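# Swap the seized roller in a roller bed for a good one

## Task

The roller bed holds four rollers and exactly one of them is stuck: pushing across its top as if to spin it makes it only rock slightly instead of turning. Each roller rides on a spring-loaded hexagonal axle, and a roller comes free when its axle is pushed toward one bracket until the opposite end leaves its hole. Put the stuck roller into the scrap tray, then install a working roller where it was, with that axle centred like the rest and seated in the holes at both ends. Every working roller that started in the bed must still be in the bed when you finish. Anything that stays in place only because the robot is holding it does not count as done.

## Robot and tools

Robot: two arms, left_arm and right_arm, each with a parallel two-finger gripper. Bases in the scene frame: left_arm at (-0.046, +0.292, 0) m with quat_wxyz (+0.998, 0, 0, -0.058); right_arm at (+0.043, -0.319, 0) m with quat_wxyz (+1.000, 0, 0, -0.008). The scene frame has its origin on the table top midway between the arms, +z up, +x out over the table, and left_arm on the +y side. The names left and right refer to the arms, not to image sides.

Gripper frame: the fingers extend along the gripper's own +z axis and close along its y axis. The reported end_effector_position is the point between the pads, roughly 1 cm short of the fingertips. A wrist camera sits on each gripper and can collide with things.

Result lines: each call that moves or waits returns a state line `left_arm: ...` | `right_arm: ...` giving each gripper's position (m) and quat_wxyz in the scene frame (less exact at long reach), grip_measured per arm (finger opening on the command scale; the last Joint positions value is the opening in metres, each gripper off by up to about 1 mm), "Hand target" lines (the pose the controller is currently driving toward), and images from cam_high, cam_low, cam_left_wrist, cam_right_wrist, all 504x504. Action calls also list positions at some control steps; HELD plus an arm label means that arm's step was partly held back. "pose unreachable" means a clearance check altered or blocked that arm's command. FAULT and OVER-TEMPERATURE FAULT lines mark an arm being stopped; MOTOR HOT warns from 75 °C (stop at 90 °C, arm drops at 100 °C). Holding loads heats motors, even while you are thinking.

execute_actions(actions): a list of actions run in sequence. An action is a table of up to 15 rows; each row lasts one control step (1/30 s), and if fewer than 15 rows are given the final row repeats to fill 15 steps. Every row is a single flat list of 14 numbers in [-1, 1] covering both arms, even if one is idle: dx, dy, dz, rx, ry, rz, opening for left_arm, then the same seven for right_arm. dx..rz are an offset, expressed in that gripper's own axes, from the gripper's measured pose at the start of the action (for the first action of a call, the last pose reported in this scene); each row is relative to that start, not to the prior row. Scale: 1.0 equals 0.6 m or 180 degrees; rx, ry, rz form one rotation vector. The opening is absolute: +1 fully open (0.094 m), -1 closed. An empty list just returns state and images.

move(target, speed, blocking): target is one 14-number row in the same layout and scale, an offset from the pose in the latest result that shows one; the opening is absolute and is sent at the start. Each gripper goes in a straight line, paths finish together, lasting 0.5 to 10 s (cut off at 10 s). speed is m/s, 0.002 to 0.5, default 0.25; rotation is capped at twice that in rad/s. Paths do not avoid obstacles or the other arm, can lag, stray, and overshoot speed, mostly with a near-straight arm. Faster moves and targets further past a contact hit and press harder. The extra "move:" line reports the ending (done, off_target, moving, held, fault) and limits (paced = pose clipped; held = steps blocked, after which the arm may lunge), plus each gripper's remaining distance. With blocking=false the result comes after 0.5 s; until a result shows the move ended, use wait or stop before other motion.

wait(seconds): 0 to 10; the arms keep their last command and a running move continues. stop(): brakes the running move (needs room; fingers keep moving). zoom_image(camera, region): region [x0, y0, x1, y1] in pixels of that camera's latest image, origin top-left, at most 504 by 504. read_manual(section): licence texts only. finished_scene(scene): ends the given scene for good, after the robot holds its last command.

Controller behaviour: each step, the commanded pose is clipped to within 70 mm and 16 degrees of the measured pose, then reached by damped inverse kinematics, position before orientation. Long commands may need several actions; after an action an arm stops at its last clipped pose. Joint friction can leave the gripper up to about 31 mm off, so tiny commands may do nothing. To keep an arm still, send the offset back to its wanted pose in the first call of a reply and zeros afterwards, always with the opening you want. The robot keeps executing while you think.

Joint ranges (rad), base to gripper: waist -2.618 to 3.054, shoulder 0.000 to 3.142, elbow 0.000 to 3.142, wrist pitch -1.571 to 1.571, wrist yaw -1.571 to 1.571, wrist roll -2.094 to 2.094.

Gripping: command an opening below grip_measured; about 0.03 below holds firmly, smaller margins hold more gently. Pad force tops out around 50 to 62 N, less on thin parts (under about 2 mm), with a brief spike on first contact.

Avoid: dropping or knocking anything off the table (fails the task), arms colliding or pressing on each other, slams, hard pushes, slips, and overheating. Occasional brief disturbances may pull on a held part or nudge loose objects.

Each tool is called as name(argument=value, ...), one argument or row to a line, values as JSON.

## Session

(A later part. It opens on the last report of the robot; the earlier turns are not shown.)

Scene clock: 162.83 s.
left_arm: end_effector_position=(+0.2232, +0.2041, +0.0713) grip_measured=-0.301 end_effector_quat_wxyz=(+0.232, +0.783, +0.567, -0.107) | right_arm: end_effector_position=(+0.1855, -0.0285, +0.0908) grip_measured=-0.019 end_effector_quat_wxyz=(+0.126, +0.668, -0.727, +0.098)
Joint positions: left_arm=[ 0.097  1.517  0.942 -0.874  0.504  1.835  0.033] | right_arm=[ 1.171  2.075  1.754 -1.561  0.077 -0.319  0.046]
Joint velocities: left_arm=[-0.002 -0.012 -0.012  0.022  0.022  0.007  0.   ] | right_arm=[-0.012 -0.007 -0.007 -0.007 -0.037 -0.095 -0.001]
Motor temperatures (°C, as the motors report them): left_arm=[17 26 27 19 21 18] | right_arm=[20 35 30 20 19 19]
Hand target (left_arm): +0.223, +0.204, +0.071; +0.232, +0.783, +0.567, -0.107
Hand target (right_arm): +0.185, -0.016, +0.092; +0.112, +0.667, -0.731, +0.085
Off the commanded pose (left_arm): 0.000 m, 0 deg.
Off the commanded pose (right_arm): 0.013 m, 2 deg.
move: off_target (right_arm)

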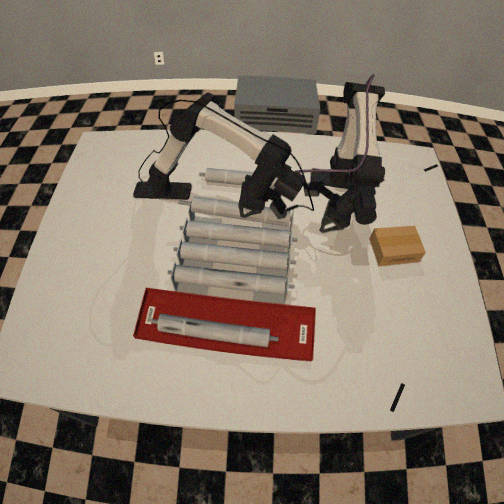

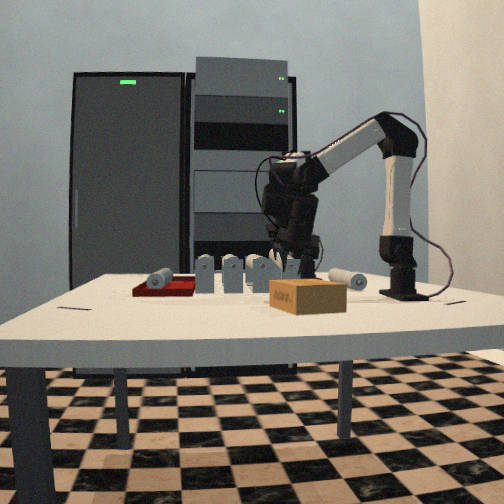

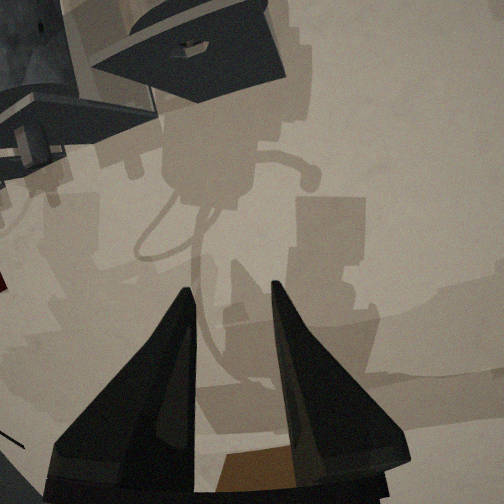

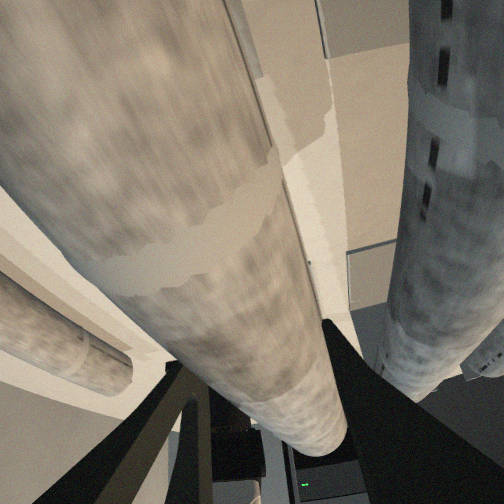

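The −y end now rests on its bracket; pushing down more should lower the +y end.

move(
  target=[0,0,0,0,0,0,-0.3,-0.01,0,0.02,0,0,0,-0.1],
  speed=0.02,
)

zoom_image(
  camera="cam_high",
  region=[150,150,330,310],
)

Scene clock: 165.90 s.
left_arm: end_effector_position=(+0.2232, +0.2041, +0.0713) grip_measured=-0.301 end_effector_quat_wxyz=(+0.232, +0.783, +0.567, -0.107) | right_arm: end_effector_position=(+0.1854, -0.0297, +0.0851) grip_measured=-0.020 end_effector_quat_wxyz=(+0.127, +0.668, -0.726, +0.099)
Joint positions: left_arm=[ 0.097  1.517  0.942 -0.874  0.504  1.835  0.033] | right_arm=[ 1.171  2.076  1.732 -1.541  0.08  -0.319  0.046]
Joint velocities: left_arm=[-0.022 -0.012  0.017 -0.022  0.066 -0.037 -0.   ] | right_arm=[-0.007  0.012  0.002 -0.022 -0.037 -0.037 -0.   ]
Motor temperatures (°C, as the motors report them): left_arm=[17 26 27 19 21 18] | right_arm=[20 35 30 20 19 19]
Hand target (left_arm): +0.223, +0.204, +0.071; +0.232, +0.783, +0.567, -0.107
Hand target (right_arm): +0.185, -0.027, +0.078; +0.126, +0.668, -0.727, +0.098
Off the commanded pose (left_arm): 0.000 m, 0 deg.
Off the commanded pose (right_arm): 0.008 m, 0 deg.
move: done

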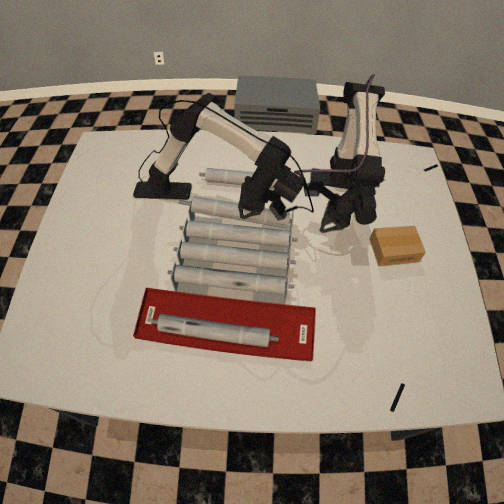

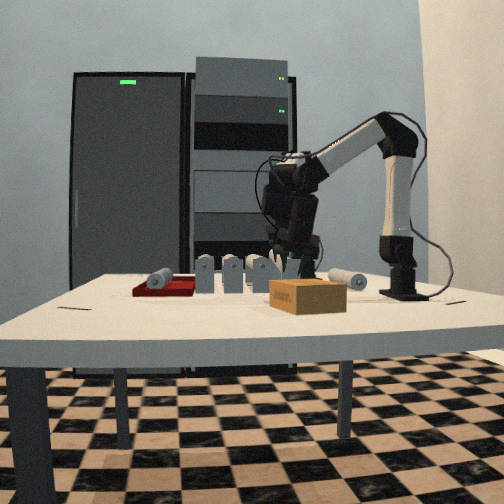

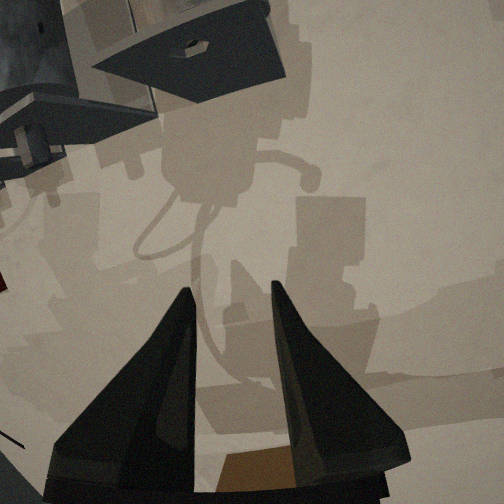

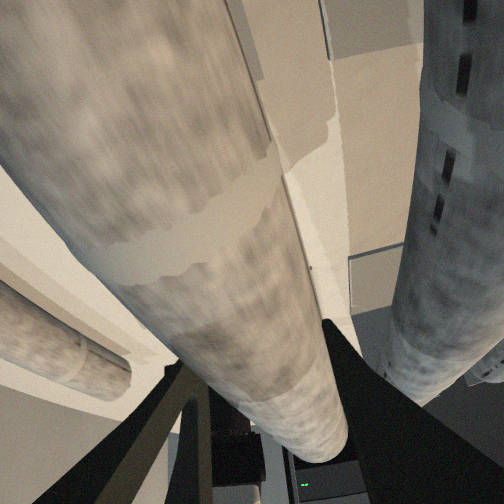

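Region (150, 150, 330, 310) of cam_high's 504x504 image, scaled by 2.800, with more detail than that image has.

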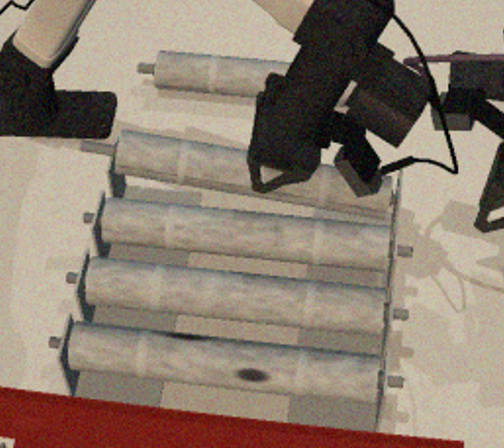

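Axle now is to the −x side; shift +x.

move(
  target=[0,0,0,0,0,0,-0.3,-0.01,-0.02,0.0,0,0,0,-0.1],
  speed=0.02,
)

zoom_image(
  camera="cam_left_wrist",
  region=[80,0,300,120],
)

Scene clock: 168.73 s.
left_arm: end_effector_position=(+0.2232, +0.2041, +0.0713) grip_measured=-0.301 end_effector_quat_wxyz=(+0.232, +0.783, +0.567, -0.107) | right_arm: end_effector_position=(+0.1872, -0.0303, +0.0775) grip_measured=-0.020 end_effector_quat_wxyz=(+0.144, +0.665, -0.727, +0.098)
Joint positions: left_arm=[ 0.097  1.517  0.942 -0.874  0.504  1.835  0.033] | right_arm=[ 1.158  2.11   1.745 -1.55   0.066 -0.328  0.046]
Joint velocities: left_arm=[ 0.017 -0.007 -0.007  0.022 -0.037  0.037  0.   ] | right_arm=[-0.007  0.002  0.007 -0.022 -0.007 -0.037 -0.001]
Motor temperatures (°C, as the motors report them): left_arm=[17 26 27 19 21 18] | right_arm=[20 35 30 20 19 19]
Hand target (left_arm): +0.223, +0.204, +0.071; +0.232, +0.783, +0.567, -0.107
Hand target (right_arm): +0.198, -0.025, +0.083; -0.127, -0.668, +0.727, -0.099
Off the commanded pose (left_arm): 0.000 m, 0 deg.
Off the commanded pose (right_arm): 0.013 m, 2 deg.
move: off_target (right_arm)

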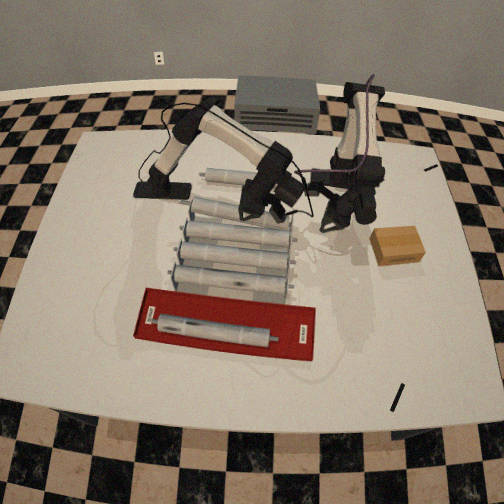

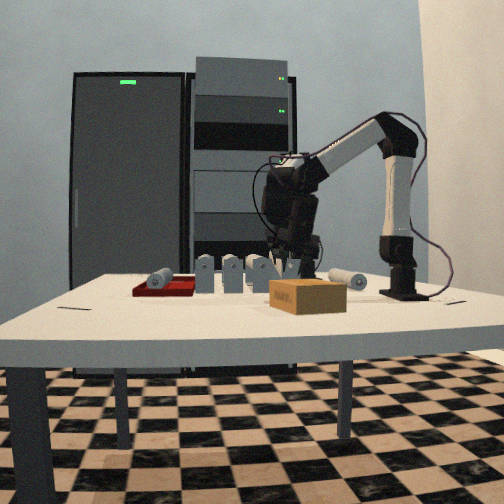

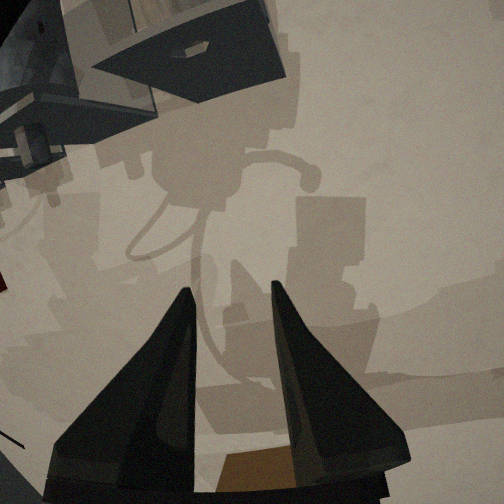

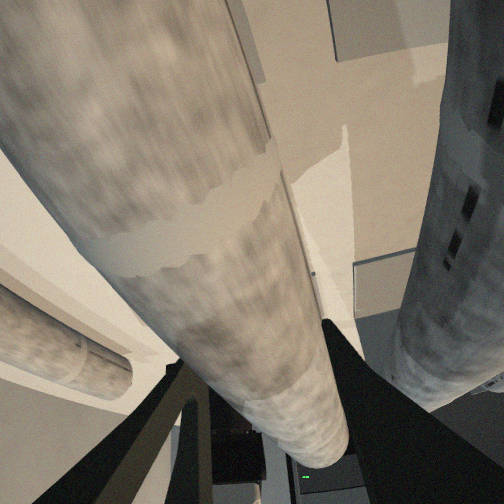

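Region (80, 0, 300, 120) of cam_left_wrist's 504x504 image, scaled by 2.291, with more detail than that image has; it fills the top 275 rows of this view, and the rest is white.

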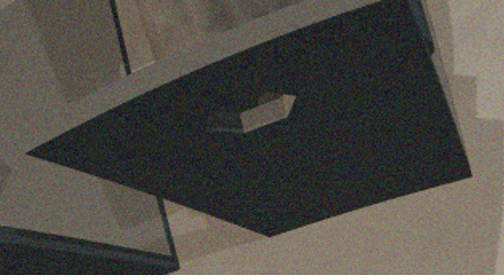

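Sagged too low; raise slowly.

move(
  target=[0,0,0,0,0,0,-0.3,-0.01,-0.012,-0.03,0,0,0,-0.1],
  speed=0.01,
)

zoom_image(
  camera="cam_left_wrist",
  region=[80,0,300,120],
)

Scene clock: 173.07 s.
left_arm: end_effector_position=(+0.2232, +0.2041, +0.0713) grip_measured=-0.301 end_effector_quat_wxyz=(+0.232, +0.783, +0.567, -0.107) | right_arm: end_effector_position=(+0.1872, -0.0299, +0.0781) grip_measured=-0.020 end_effector_quat_wxyz=(+0.146, +0.665, -0.726, +0.097)
Joint positions: left_arm=[ 0.097  1.517  0.942 -0.874  0.504  1.835  0.033] | right_arm=[ 1.157  2.115  1.754 -1.557  0.063 -0.33   0.046]
Joint velocities: left_arm=[-0.002 -0.002 -0.012  0.007  0.095  0.037 -0.001] | right_arm=[-0.027  0.012 -0.007  0.022 -0.037  0.022 -0.   ]
Motor temperatures (°C, as the motors report them): left_arm=[17 26 27 19 21 18] | right_arm=[20 36 30 20 19 19]
Hand target (left_arm): +0.223, +0.204, +0.071; +0.232, +0.783, +0.567, -0.107
Hand target (right_arm): +0.196, -0.020, +0.092; -0.118, -0.669, +0.729, -0.087
Off the commanded pose (left_arm): 0.000 m, 0 deg.
Off the commanded pose (right_arm): 0.020 m, 0 deg.
joint sent to its limit (right arm) — the command would take joint 4 (wrist pitch) past its lower limit, so that joint was sent only as far as its limit.
move: off_target (right_arm)

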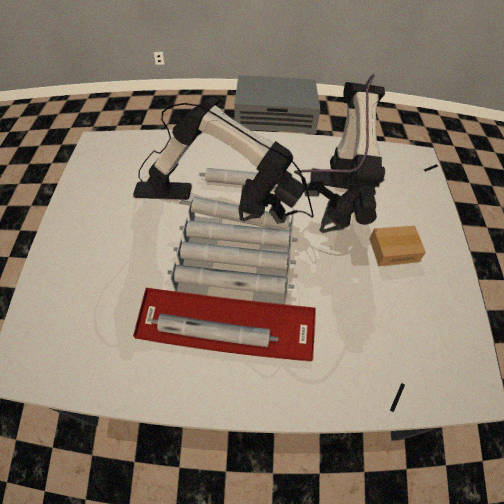

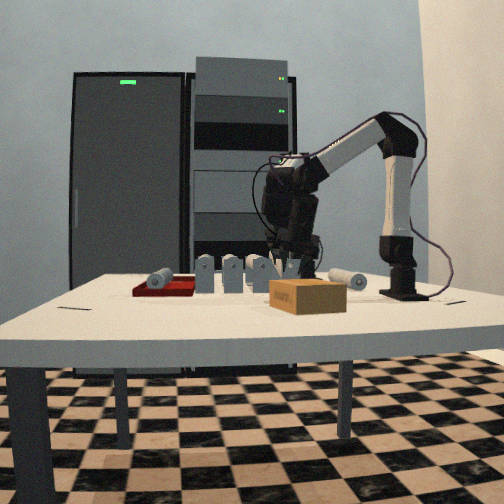

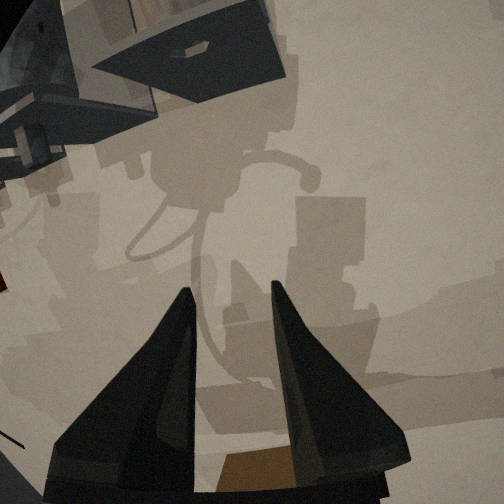

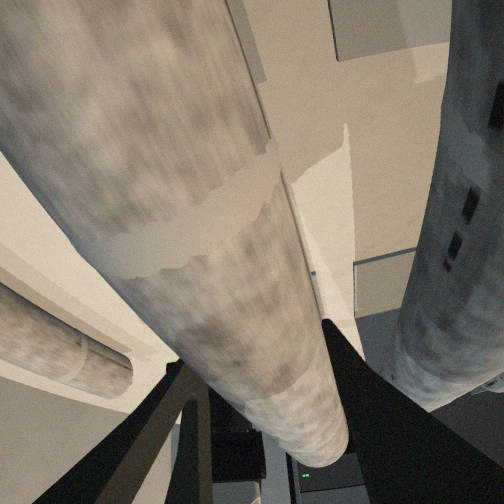

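Region (80, 0, 300, 120) of cam_left_wrist's 504x504 image, scaled by 2.291, with more detail than that image has; it fills the top 275 rows of this view, and the rest is white.

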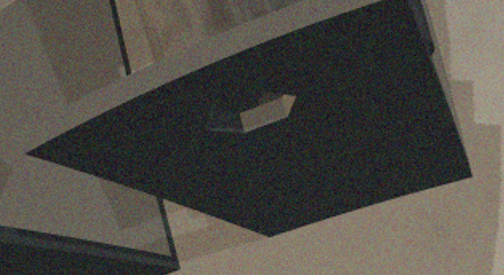

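Wrist limit; untilt (raises +y end) while lifting.

move(
  target=[0,0,0,0,0,0,-0.3,-0.01,-0.01,-0.035,0,-0.04,0,-0.1],
  speed=0.015,
)

zoom_image(
  camera="cam_left_wrist",
  region=[80,0,300,120],
)

Scene clock: 179.83 s.
left_arm: end_effector_position=(+0.2232, +0.2041, +0.0713) grip_measured=-0.301 end_effector_quat_wxyz=(+0.232, +0.783, +0.567, -0.107) | right_arm: end_effector_position=(+0.1884, -0.0319, +0.0812) grip_measured=-0.020 end_effector_quat_wxyz=(+0.150, +0.667, -0.725, +0.081)
Joint positions: left_arm=[ 0.097  1.517  0.942 -0.874  0.504  1.835  0.033] | right_arm=[ 1.138  2.102  1.75  -1.559  0.039 -0.358  0.046]
Joint velocities: left_arm=[ 0.002 -0.002 -0.012 -0.007  0.022  0.007  0.001] | right_arm=[-0.017  0.007  0.002 -0.11   0.007  0.037  0.001]
Motor temperatures (°C, as the motors report them): left_arm=[17 26 27 19 21 18] | right_arm=[20 38 30 20 19 19]
Hand target (left_arm): +0.223, +0.204, +0.071; +0.232, +0.783, +0.567, -0.107
Hand target (right_arm): +0.195, -0.018, +0.096; +0.102, +0.670, -0.733, +0.054
Off the commanded pose (left_arm): 0.000 m, 0 deg.
Off the commanded pose (right_arm): 0.021 m, 7 deg.
move: off_target (right_arm)

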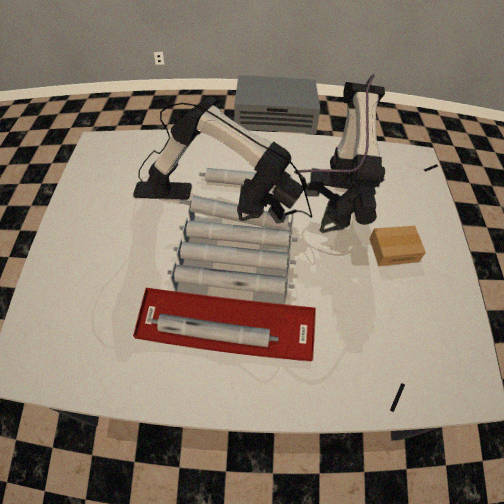

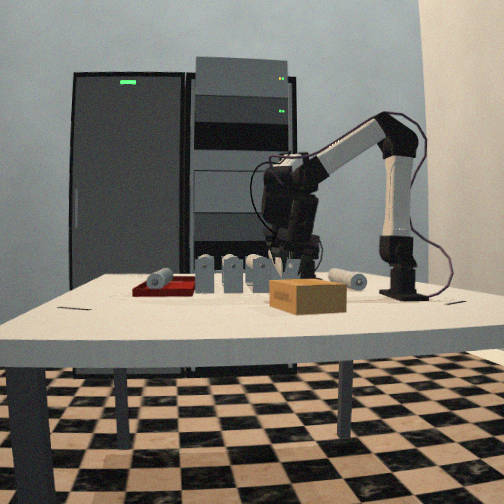

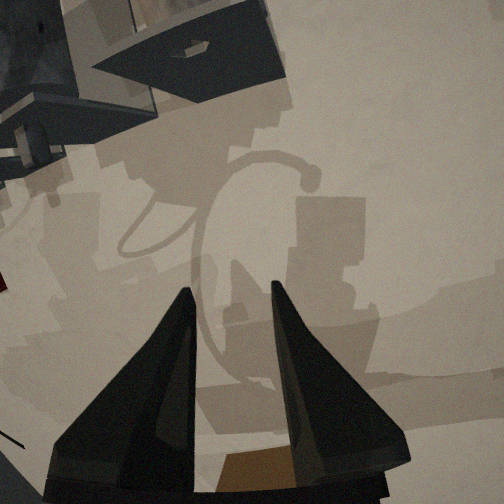

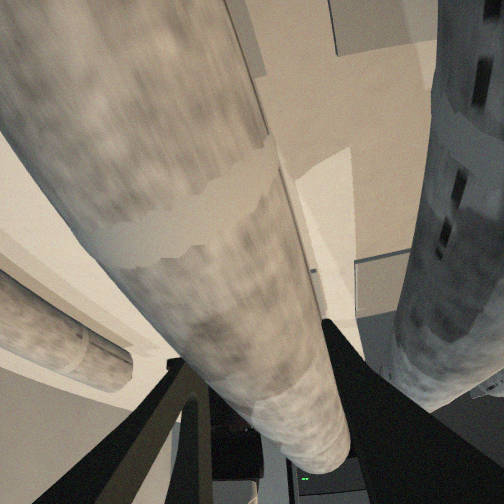

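Region (80, 0, 300, 120) of cam_left_wrist's 504x504 image, scaled by 2.291, with more detail than that image has; it fills the top 275 rows of this view, and the rest is white.

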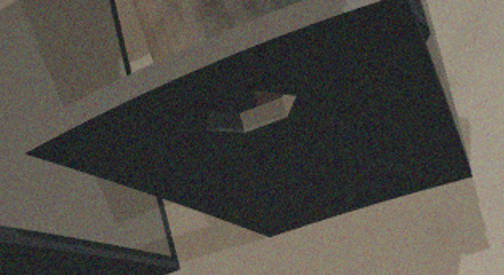

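move(
  target=[-0.05,0,0.02,0,0,0,-0.3,0.04,0,-0.06,0,-0.03,0,-0.1],
  speed=0.03,
)

zoom_image(
  camera="cam_high",
  region=[150,150,330,310],
)

Scene clock: 183.63 s.
left_arm: end_effector_position=(+0.2184, +0.1724, +0.0772) grip_measured=-0.301 end_effector_quat_wxyz=(+0.238, +0.782, +0.565, -0.113) | right_arm: end_effector_position=(+0.1913, -0.0432, +0.1081) grip_measured=-0.022 end_effector_quat_wxyz=(+0.119, +0.671, -0.730, +0.058)
Joint positions: left_arm=[-0.02   1.487  0.93  -0.83   0.503  1.706  0.033] | right_arm=[ 1.108  1.984  1.705 -1.556  0.027 -0.391  0.046]
Joint velocities: left_arm=[-0.002 -0.012  0.007  0.022  0.007  0.022  0.001] | right_arm=[ 0.002 -0.027 -0.002 -0.007 -0.037  0.007 -0.   ]
Motor temperatures (°C, as the motors report them): left_arm=[17 27 27 19 21 18] | right_arm=[20 40 30 20 19 19]
Hand target (left_arm): +0.214, +0.172, +0.074; +0.233, +0.783, +0.567, -0.108
Hand target (right_arm): +0.191, -0.043, +0.122; +0.102, +0.672, -0.732, +0.044
Off the commanded pose (left_arm): 0.005 m, 1 deg.
Off the commanded pose (right_arm): 0.015 m, 1 deg.
joint sent to its limit (right arm) — the command would take joint 4 (wrist pitch) past its lower limit, so that joint was sent only as far as its limit.
move: off_target (right_arm)

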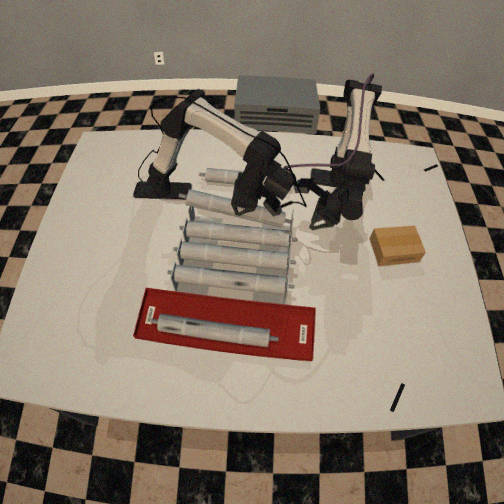

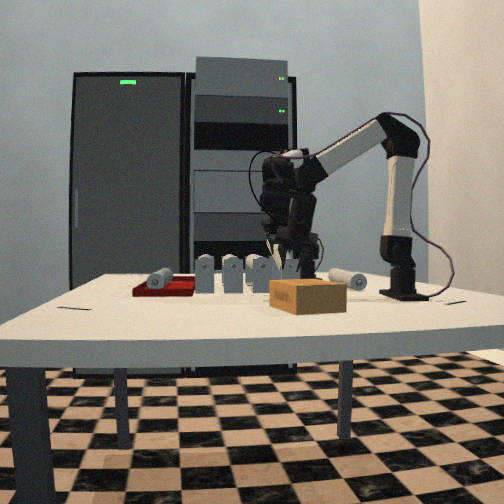

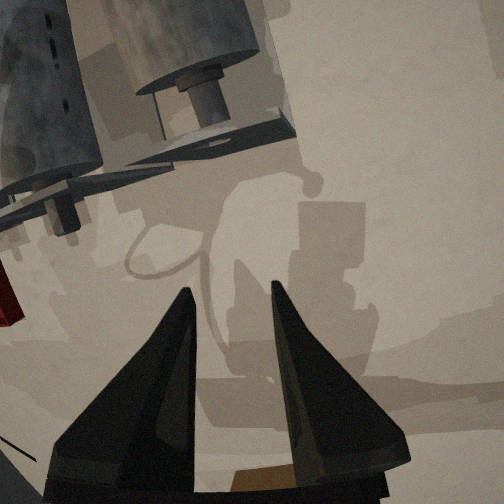

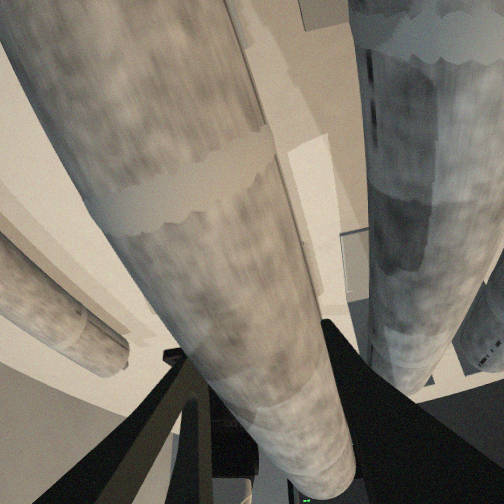

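Region (150, 150, 330, 310) of cam_high's 504x504 image, scaled by 2.800, with more detail than that image has.

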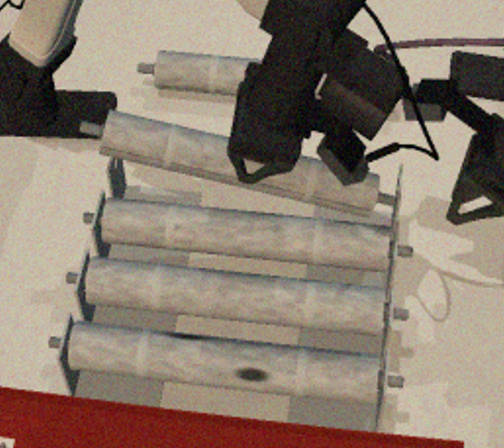

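x looks aligned. Gentle push.

move(
  target=[0,0,0,0,0,0,-0.3,-0.035,0,-0.03,0,0,0,-0.1],
  speed=0.015,
)

zoom_image(
  camera="cam_low",
  region=[240,220,340,300],
)

Scene clock: 187.47 s.
left_arm: end_effector_position=(+0.2187, +0.1724, +0.0772) grip_measured=-0.301 end_effector_quat_wxyz=(+0.238, +0.781, +0.566, -0.112) | right_arm: end_effector_position=(+0.1939, -0.0364, +0.1056) grip_measured=-0.022 end_effector_quat_wxyz=(+0.117, +0.675, -0.725, +0.066)
Joint positions: left_arm=[-0.02   1.487  0.93  -0.829  0.503  1.703  0.033] | right_arm=[ 1.119  2.015  1.739 -1.561  0.043 -0.391  0.046]
Joint velocities: left_arm=[ 0.012 -0.007  0.002  0.022  0.051  0.037  0.   ] | right_arm=[ 0.007 -0.012 -0.007 -0.022 -0.11   0.007 -0.001]
Motor temperatures (°C, as the motors report them): left_arm=[17 27 27 19 21 18] | right_arm=[20 40 30 20 19 19]
Hand target (left_arm): +0.218, +0.172, +0.077; +0.238, +0.782, +0.565, -0.113
Hand target (right_arm): +0.194, -0.019, +0.120; +0.087, +0.675, -0.731, +0.046
Off the commanded pose (left_arm): 0.000 m, 0 deg.
Off the commanded pose (right_arm): 0.023 m, 1 deg.
joint sent to its limit (right arm) — the command would take joint 4 (wrist pitch) past its lower limit, so that joint was sent only as far as its limit.
move: off_target (right_arm)

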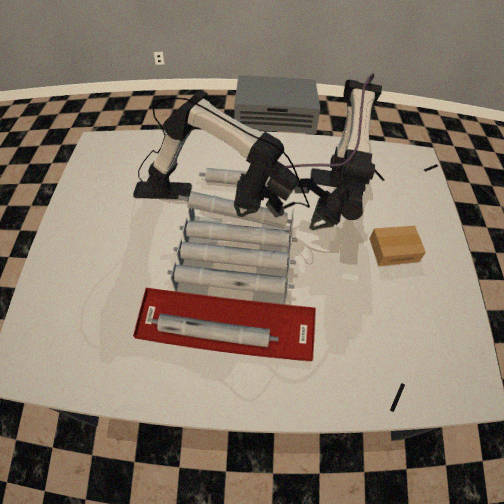

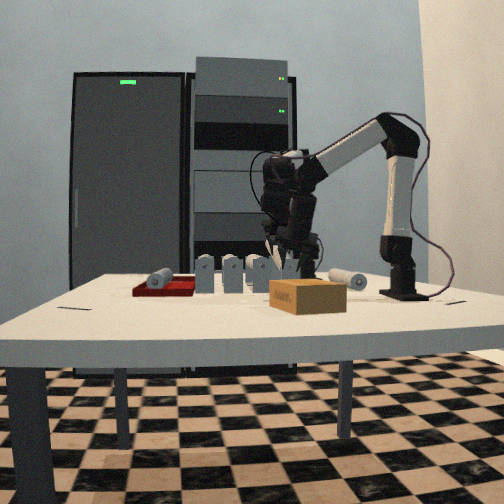

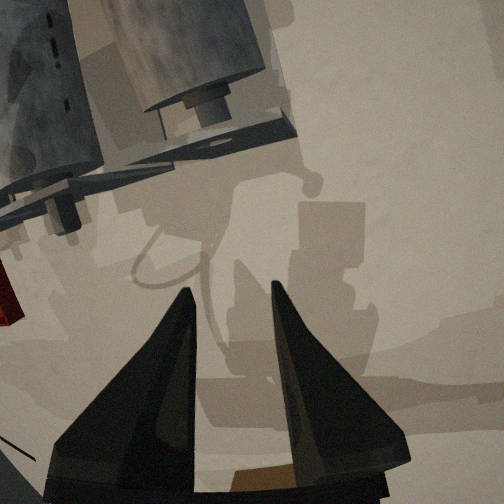

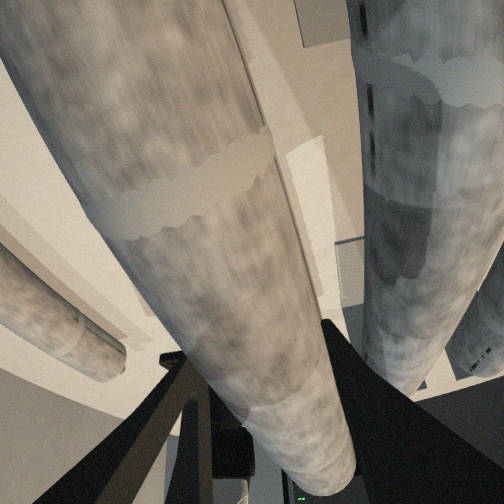

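Region (240, 220, 340, 300) of cam_low's 504x504 image, scaled by 5.040, with more detail than that image has; it fills the top 403 rows of this view, and the rest is white.

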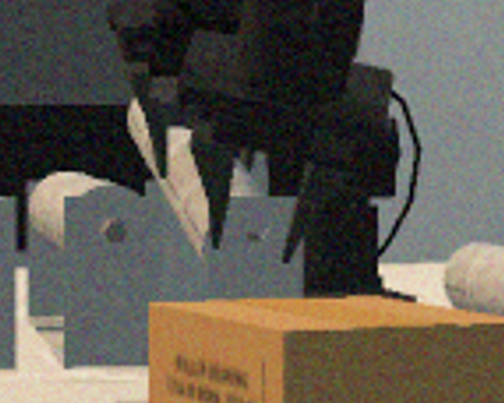

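move(
  target=[0,0,0,0,0,0,-0.3,-0.02,0,-0.045,0,-0.02,0,-0.1],
  speed=0.015,
)

zoom_image(
  camera="cam_low",
  region=[240,220,340,300],
)

Scene clock: 191.73 s.
left_arm: end_effector_position=(+0.2187, +0.1724, +0.0772) grip_measured=-0.301 end_effector_quat_wxyz=(+0.238, +0.781, +0.566, -0.112) | right_arm: end_effector_position=(+0.1960, -0.0356, +0.1052) grip_measured=-0.022 end_effector_quat_wxyz=(+0.116, +0.681, -0.720, +0.069)
Joint positions: left_arm=[-0.02   1.487  0.93  -0.829  0.503  1.703  0.033] | right_arm=[ 1.119  2.021  1.746 -1.561  0.052 -0.405  0.046]
Joint velocities: left_arm=[ 0.012  0.012 -0.012 -0.007 -0.125 -0.037 -0.001] | right_arm=[-0.007 -0.007 -0.012 -0.051  0.037 -0.066 -0.   ]
Motor temperatures (°C, as the motors report them): left_arm=[17 27 27 19 21 18] | right_arm=[20 41 31 20 19 19]
Hand target (left_arm): +0.219, +0.172, +0.077; +0.238, +0.781, +0.566, -0.112
Hand target (right_arm): +0.196, -0.019, +0.128; +0.076, +0.680, -0.728, +0.038
Off the commanded pose (left_arm): 0.000 m, 0 deg.
Off the commanded pose (right_arm): 0.029 m, 4 deg.
joint sent to its limit (right arm) — the command would take joint 4 (wrist pitch) past its lower limit, so that joint was sent only as far as its limit.
move: off_target (right_arm)

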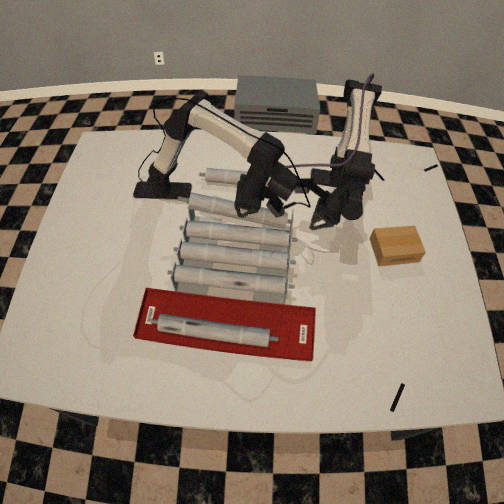

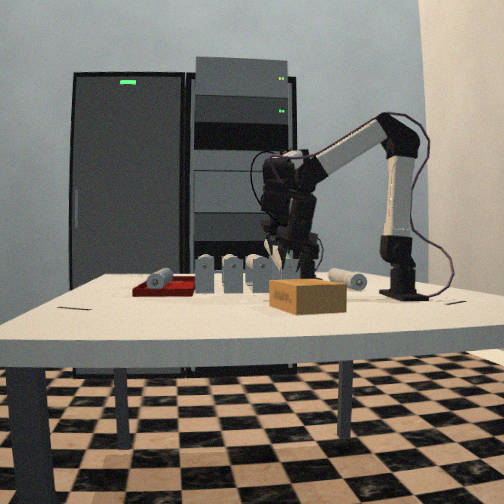

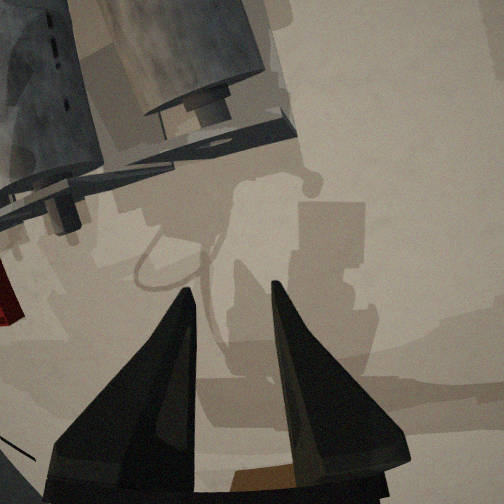

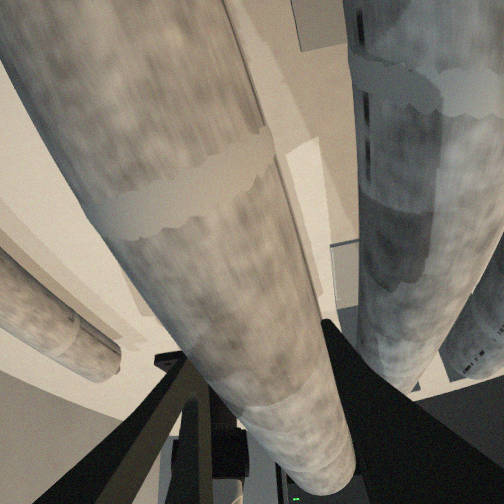

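Region (240, 220, 340, 300) of cam_low's 504x504 image, scaled by 5.040, with more detail than that image has; it fills the top 403 rows of this view, and the rest is white.

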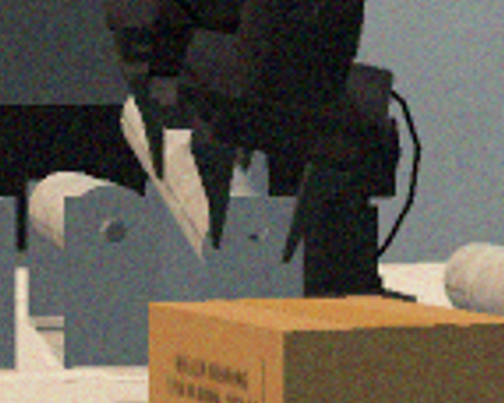

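move(
  target=[0,0,0,0,0,0,-0.3,0.02,0.006,-0.025,0,-0.015,0.008,-0.1],
  speed=0.02,
)

zoom_image(
  camera="cam_low",
  region=[240,220,340,300],
)

move(
  target=[0,0,0,0,0,0,-0.3,-0.04,0,-0.03,0,0,0,-0.1],
  speed=0.015,
)

zoom_image(
  camera="cam_low",
  region=[240,220,340,300],
)

Scene clock: 195.97 s.
left_arm: end_effector_position=(+0.2187, +0.1724, +0.0772) grip_measured=-0.301 end_effector_quat_wxyz=(+0.238, +0.781, +0.566, -0.112) | right_arm: end_effector_position=(+0.1948, -0.0426, +0.1107) grip_measured=-0.023 end_effector_quat_wxyz=(+0.112, +0.676, -0.726, +0.067)
Joint positions: left_arm=[-0.02   1.487  0.93  -0.829  0.503  1.703  0.033] | right_arm=[ 1.111  1.985  1.717 -1.561  0.05  -0.398  0.046]
Joint velocities: left_arm=[-0.012  0.002  0.002  0.007 -0.037  0.007 -0.001] | right_arm=[ 0.002 -0.002  0.002  0.007  0.022 -0.081 -0.   ]
Motor temperatures (°C, as the motors report them): left_arm=[17 27 27 19 21 18] | right_arm=[20 42 31 20 19 19]
Hand target (left_arm): +0.219, +0.172, +0.077; +0.238, +0.781, +0.566, -0.112
Hand target (right_arm): +0.193, -0.043, +0.123; +0.096, +0.673, -0.731, +0.054
Off the commanded pose (left_arm): 0.000 m, 0 deg.
Off the commanded pose (right_arm): 0.012 m, 2 deg.
joint sent to its limit (right arm) — the command would take joint 4 (wrist pitch) past its lower limit, so that joint was sent only as far as its limit.
move: off_target (right_arm)

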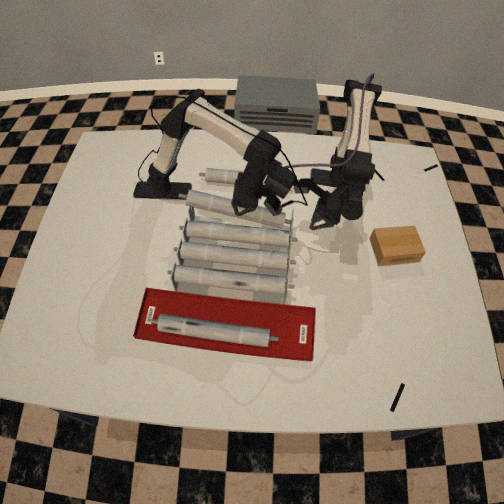

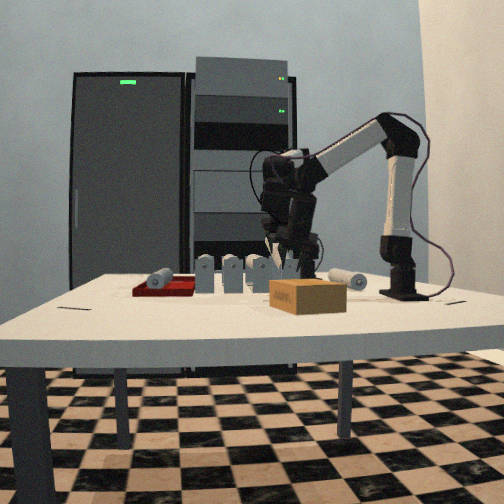

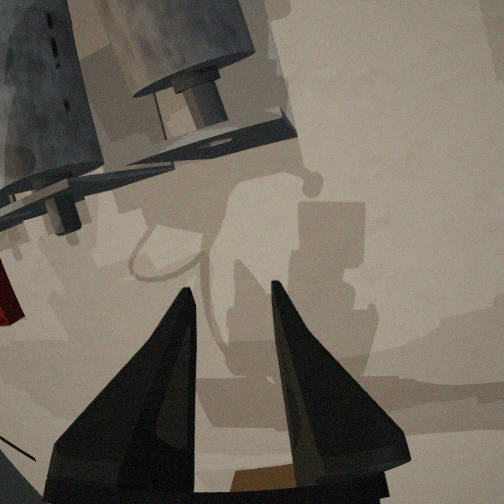

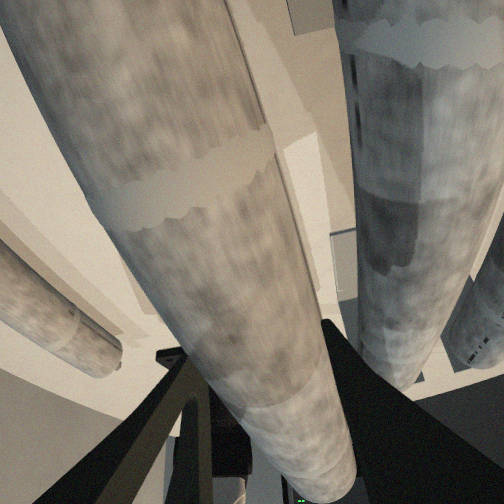

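Region (240, 220, 340, 300) of cam_low's 504x504 image, scaled by 5.040, with more detail than that image has; it fills the top 403 rows of this view, and the rest is white.

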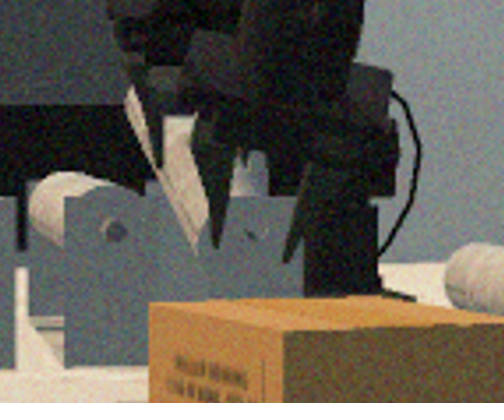

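Scene clock: 198.20 s.
left_arm: end_effector_position=(+0.2187, +0.1724, +0.0772) grip_measured=-0.301 end_effector_quat_wxyz=(+0.238, +0.781, +0.566, -0.112) | right_arm: end_effector_position=(+0.1991, -0.0337, +0.1071) grip_measured=-0.023 end_effector_quat_wxyz=(+0.107, +0.680, -0.721, +0.077)
Joint positions: left_arm=[-0.02   1.487  0.93  -0.829  0.503  1.703  0.033] | right_arm=[ 1.123  2.023  1.758 -1.561  0.071 -0.397  0.046]
Joint velocities: left_arm=[-0.012  0.002  0.002 -0.037 -0.037 -0.022 -0.   ] | right_arm=[ 0.002  0.012 -0.002  0.051  0.037 -0.022  0.   ]
Motor temperatures (°C, as the motors report them): left_arm=[17 27 28 19 21 18] | right_arm=[20 41 32 20 19 19]
Hand target (left_arm): +0.219, +0.172, +0.077; +0.238, +0.781, +0.566, -0.112
Hand target (right_arm): +0.196, -0.016, +0.122; +0.078, +0.680, -0.727, +0.054
Off the commanded pose (left_arm): 0.000 m, 0 deg.
Off the commanded pose (right_arm): 0.024 m, 2 deg.
joint sent to its limit (right arm) — the command would take joint 4 (wrist pitch) past its lower limit, so that joint was sent only as far as its limit.
move: off_target (right_arm)

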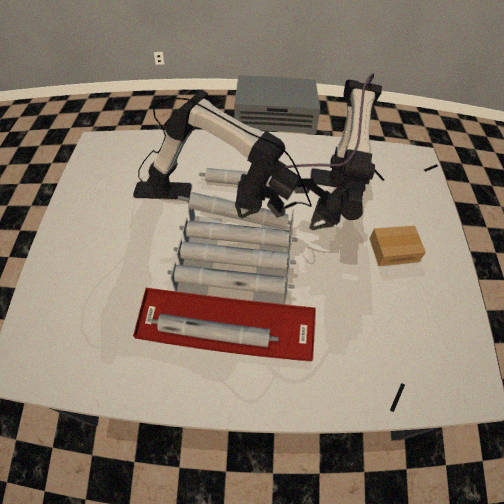

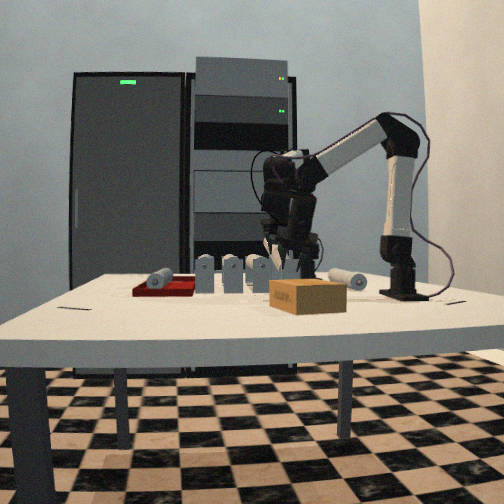

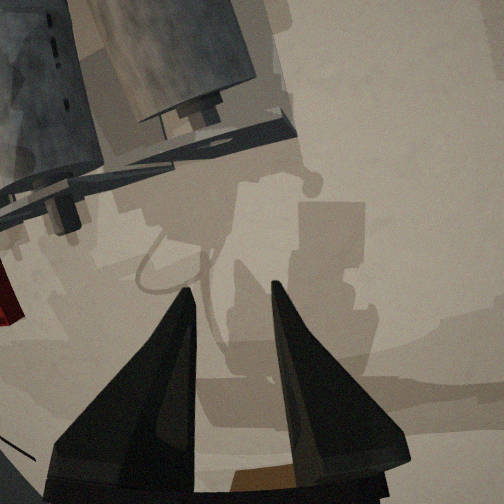

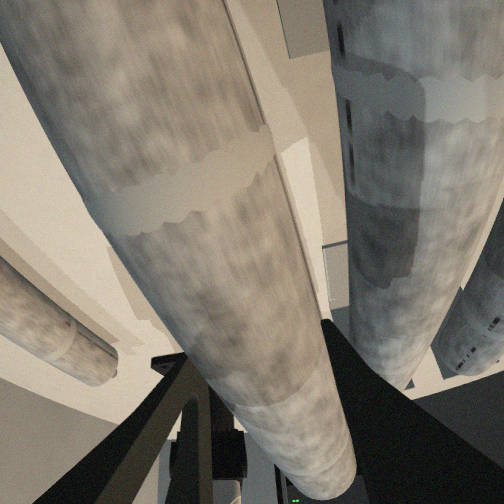

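Region (240, 220, 340, 300) of cam_low's 504x504 image, scaled by 5.040, with more detail than that image has; it fills the top 403 rows of this view, and the rest is white.

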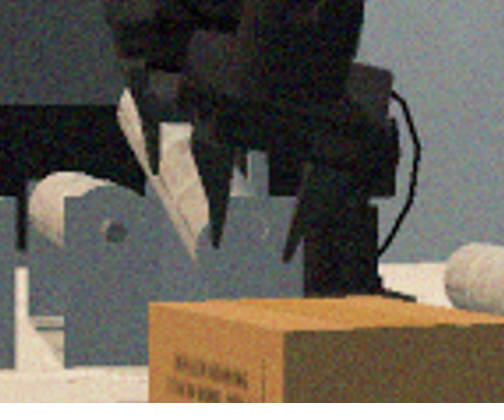

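move(
  target=[0,0,0,0,0,0,-0.3,0.025,0.018,-0.005,0,-0.04,0,-0.1],
  speed=0.02,
)

zoom_image(
  camera="cam_low",
  region=[240,220,340,300],
)

zoom_image(
  camera="cam_high",
  region=[150,150,330,310],
)

Scene clock: 204.57 s.
left_arm: end_effector_position=(+0.2187, +0.1724, +0.0772) grip_measured=-0.301 end_effector_quat_wxyz=(+0.238, +0.781, +0.566, -0.112) | right_arm: end_effector_position=(+0.1886, -0.0463, +0.1035) grip_measured=-0.025 end_effector_quat_wxyz=(+0.076, +0.684, -0.724, +0.046)
Joint positions: left_arm=[-0.02   1.487  0.93  -0.829  0.503  1.703  0.033] | right_arm=[ 1.116  1.882  1.565 -1.429  0.036 -0.412  0.046]
Joint velocities: left_arm=[ 0.002 -0.007  0.012  0.007 -0.066  0.007 -0.001] | right_arm=[-0.007  0.002 -0.007  0.007  0.022  0.007  0.001]
Motor temperatures (°C, as the motors report them): left_arm=[17 27 28 19 21 18] | right_arm=[20 42 32 20 19 19]
Hand target (left_arm): +0.219, +0.172, +0.077; +0.238, +0.781, +0.566, -0.112
Hand target (right_arm): +0.188, -0.047, +0.114; +0.062, +0.685, -0.726, +0.034
Off the commanded pose (left_arm): 0.000 m, 0 deg.
Off the commanded pose (right_arm): 0.011 m, 2 deg.
move: off_target (right_arm)

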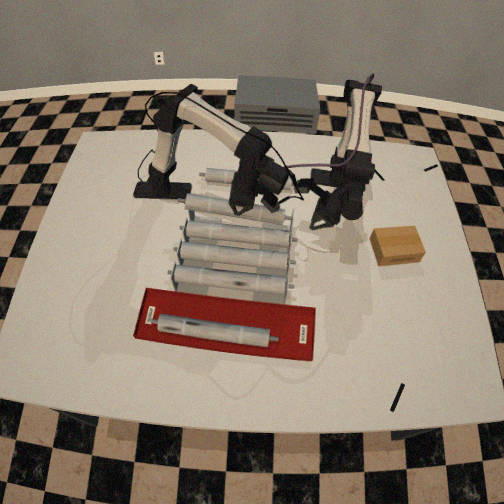

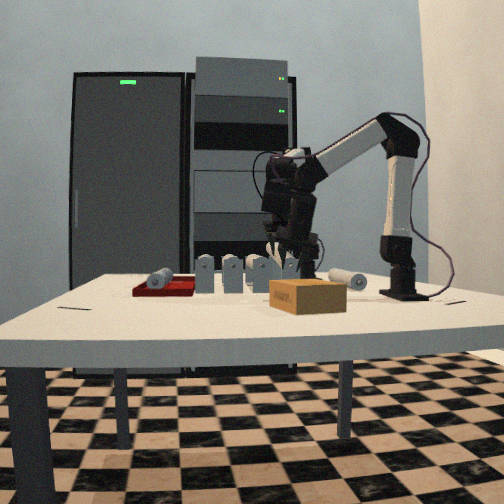

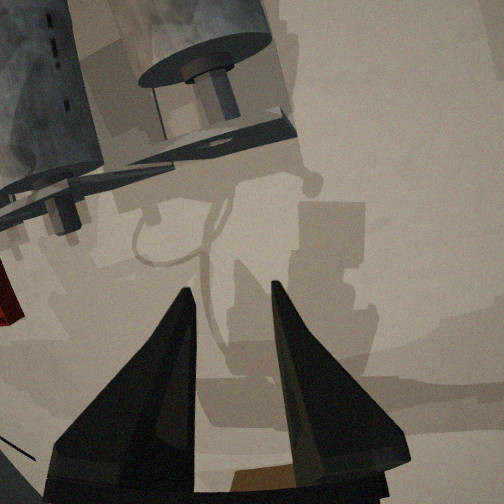

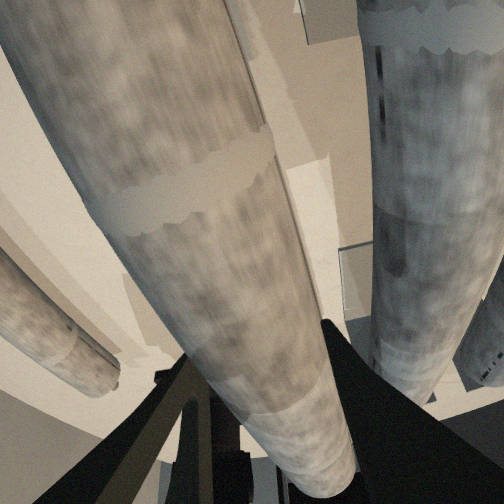

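Region (240, 220, 340, 300) of cam_low's 504x504 image, scaled by 5.040, with more detail than that image has; it fills the top 403 rows of this view, and the rest is white.

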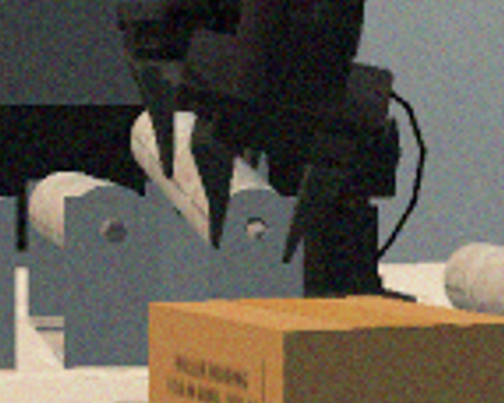

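Region (150, 150, 330, 310) of cam_high's 504x504 image, scaled by 2.800, with more detail than that image has.

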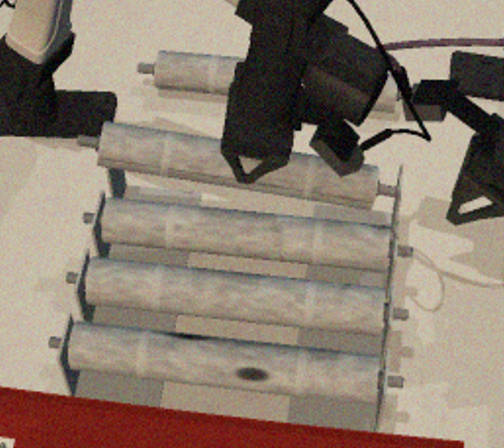

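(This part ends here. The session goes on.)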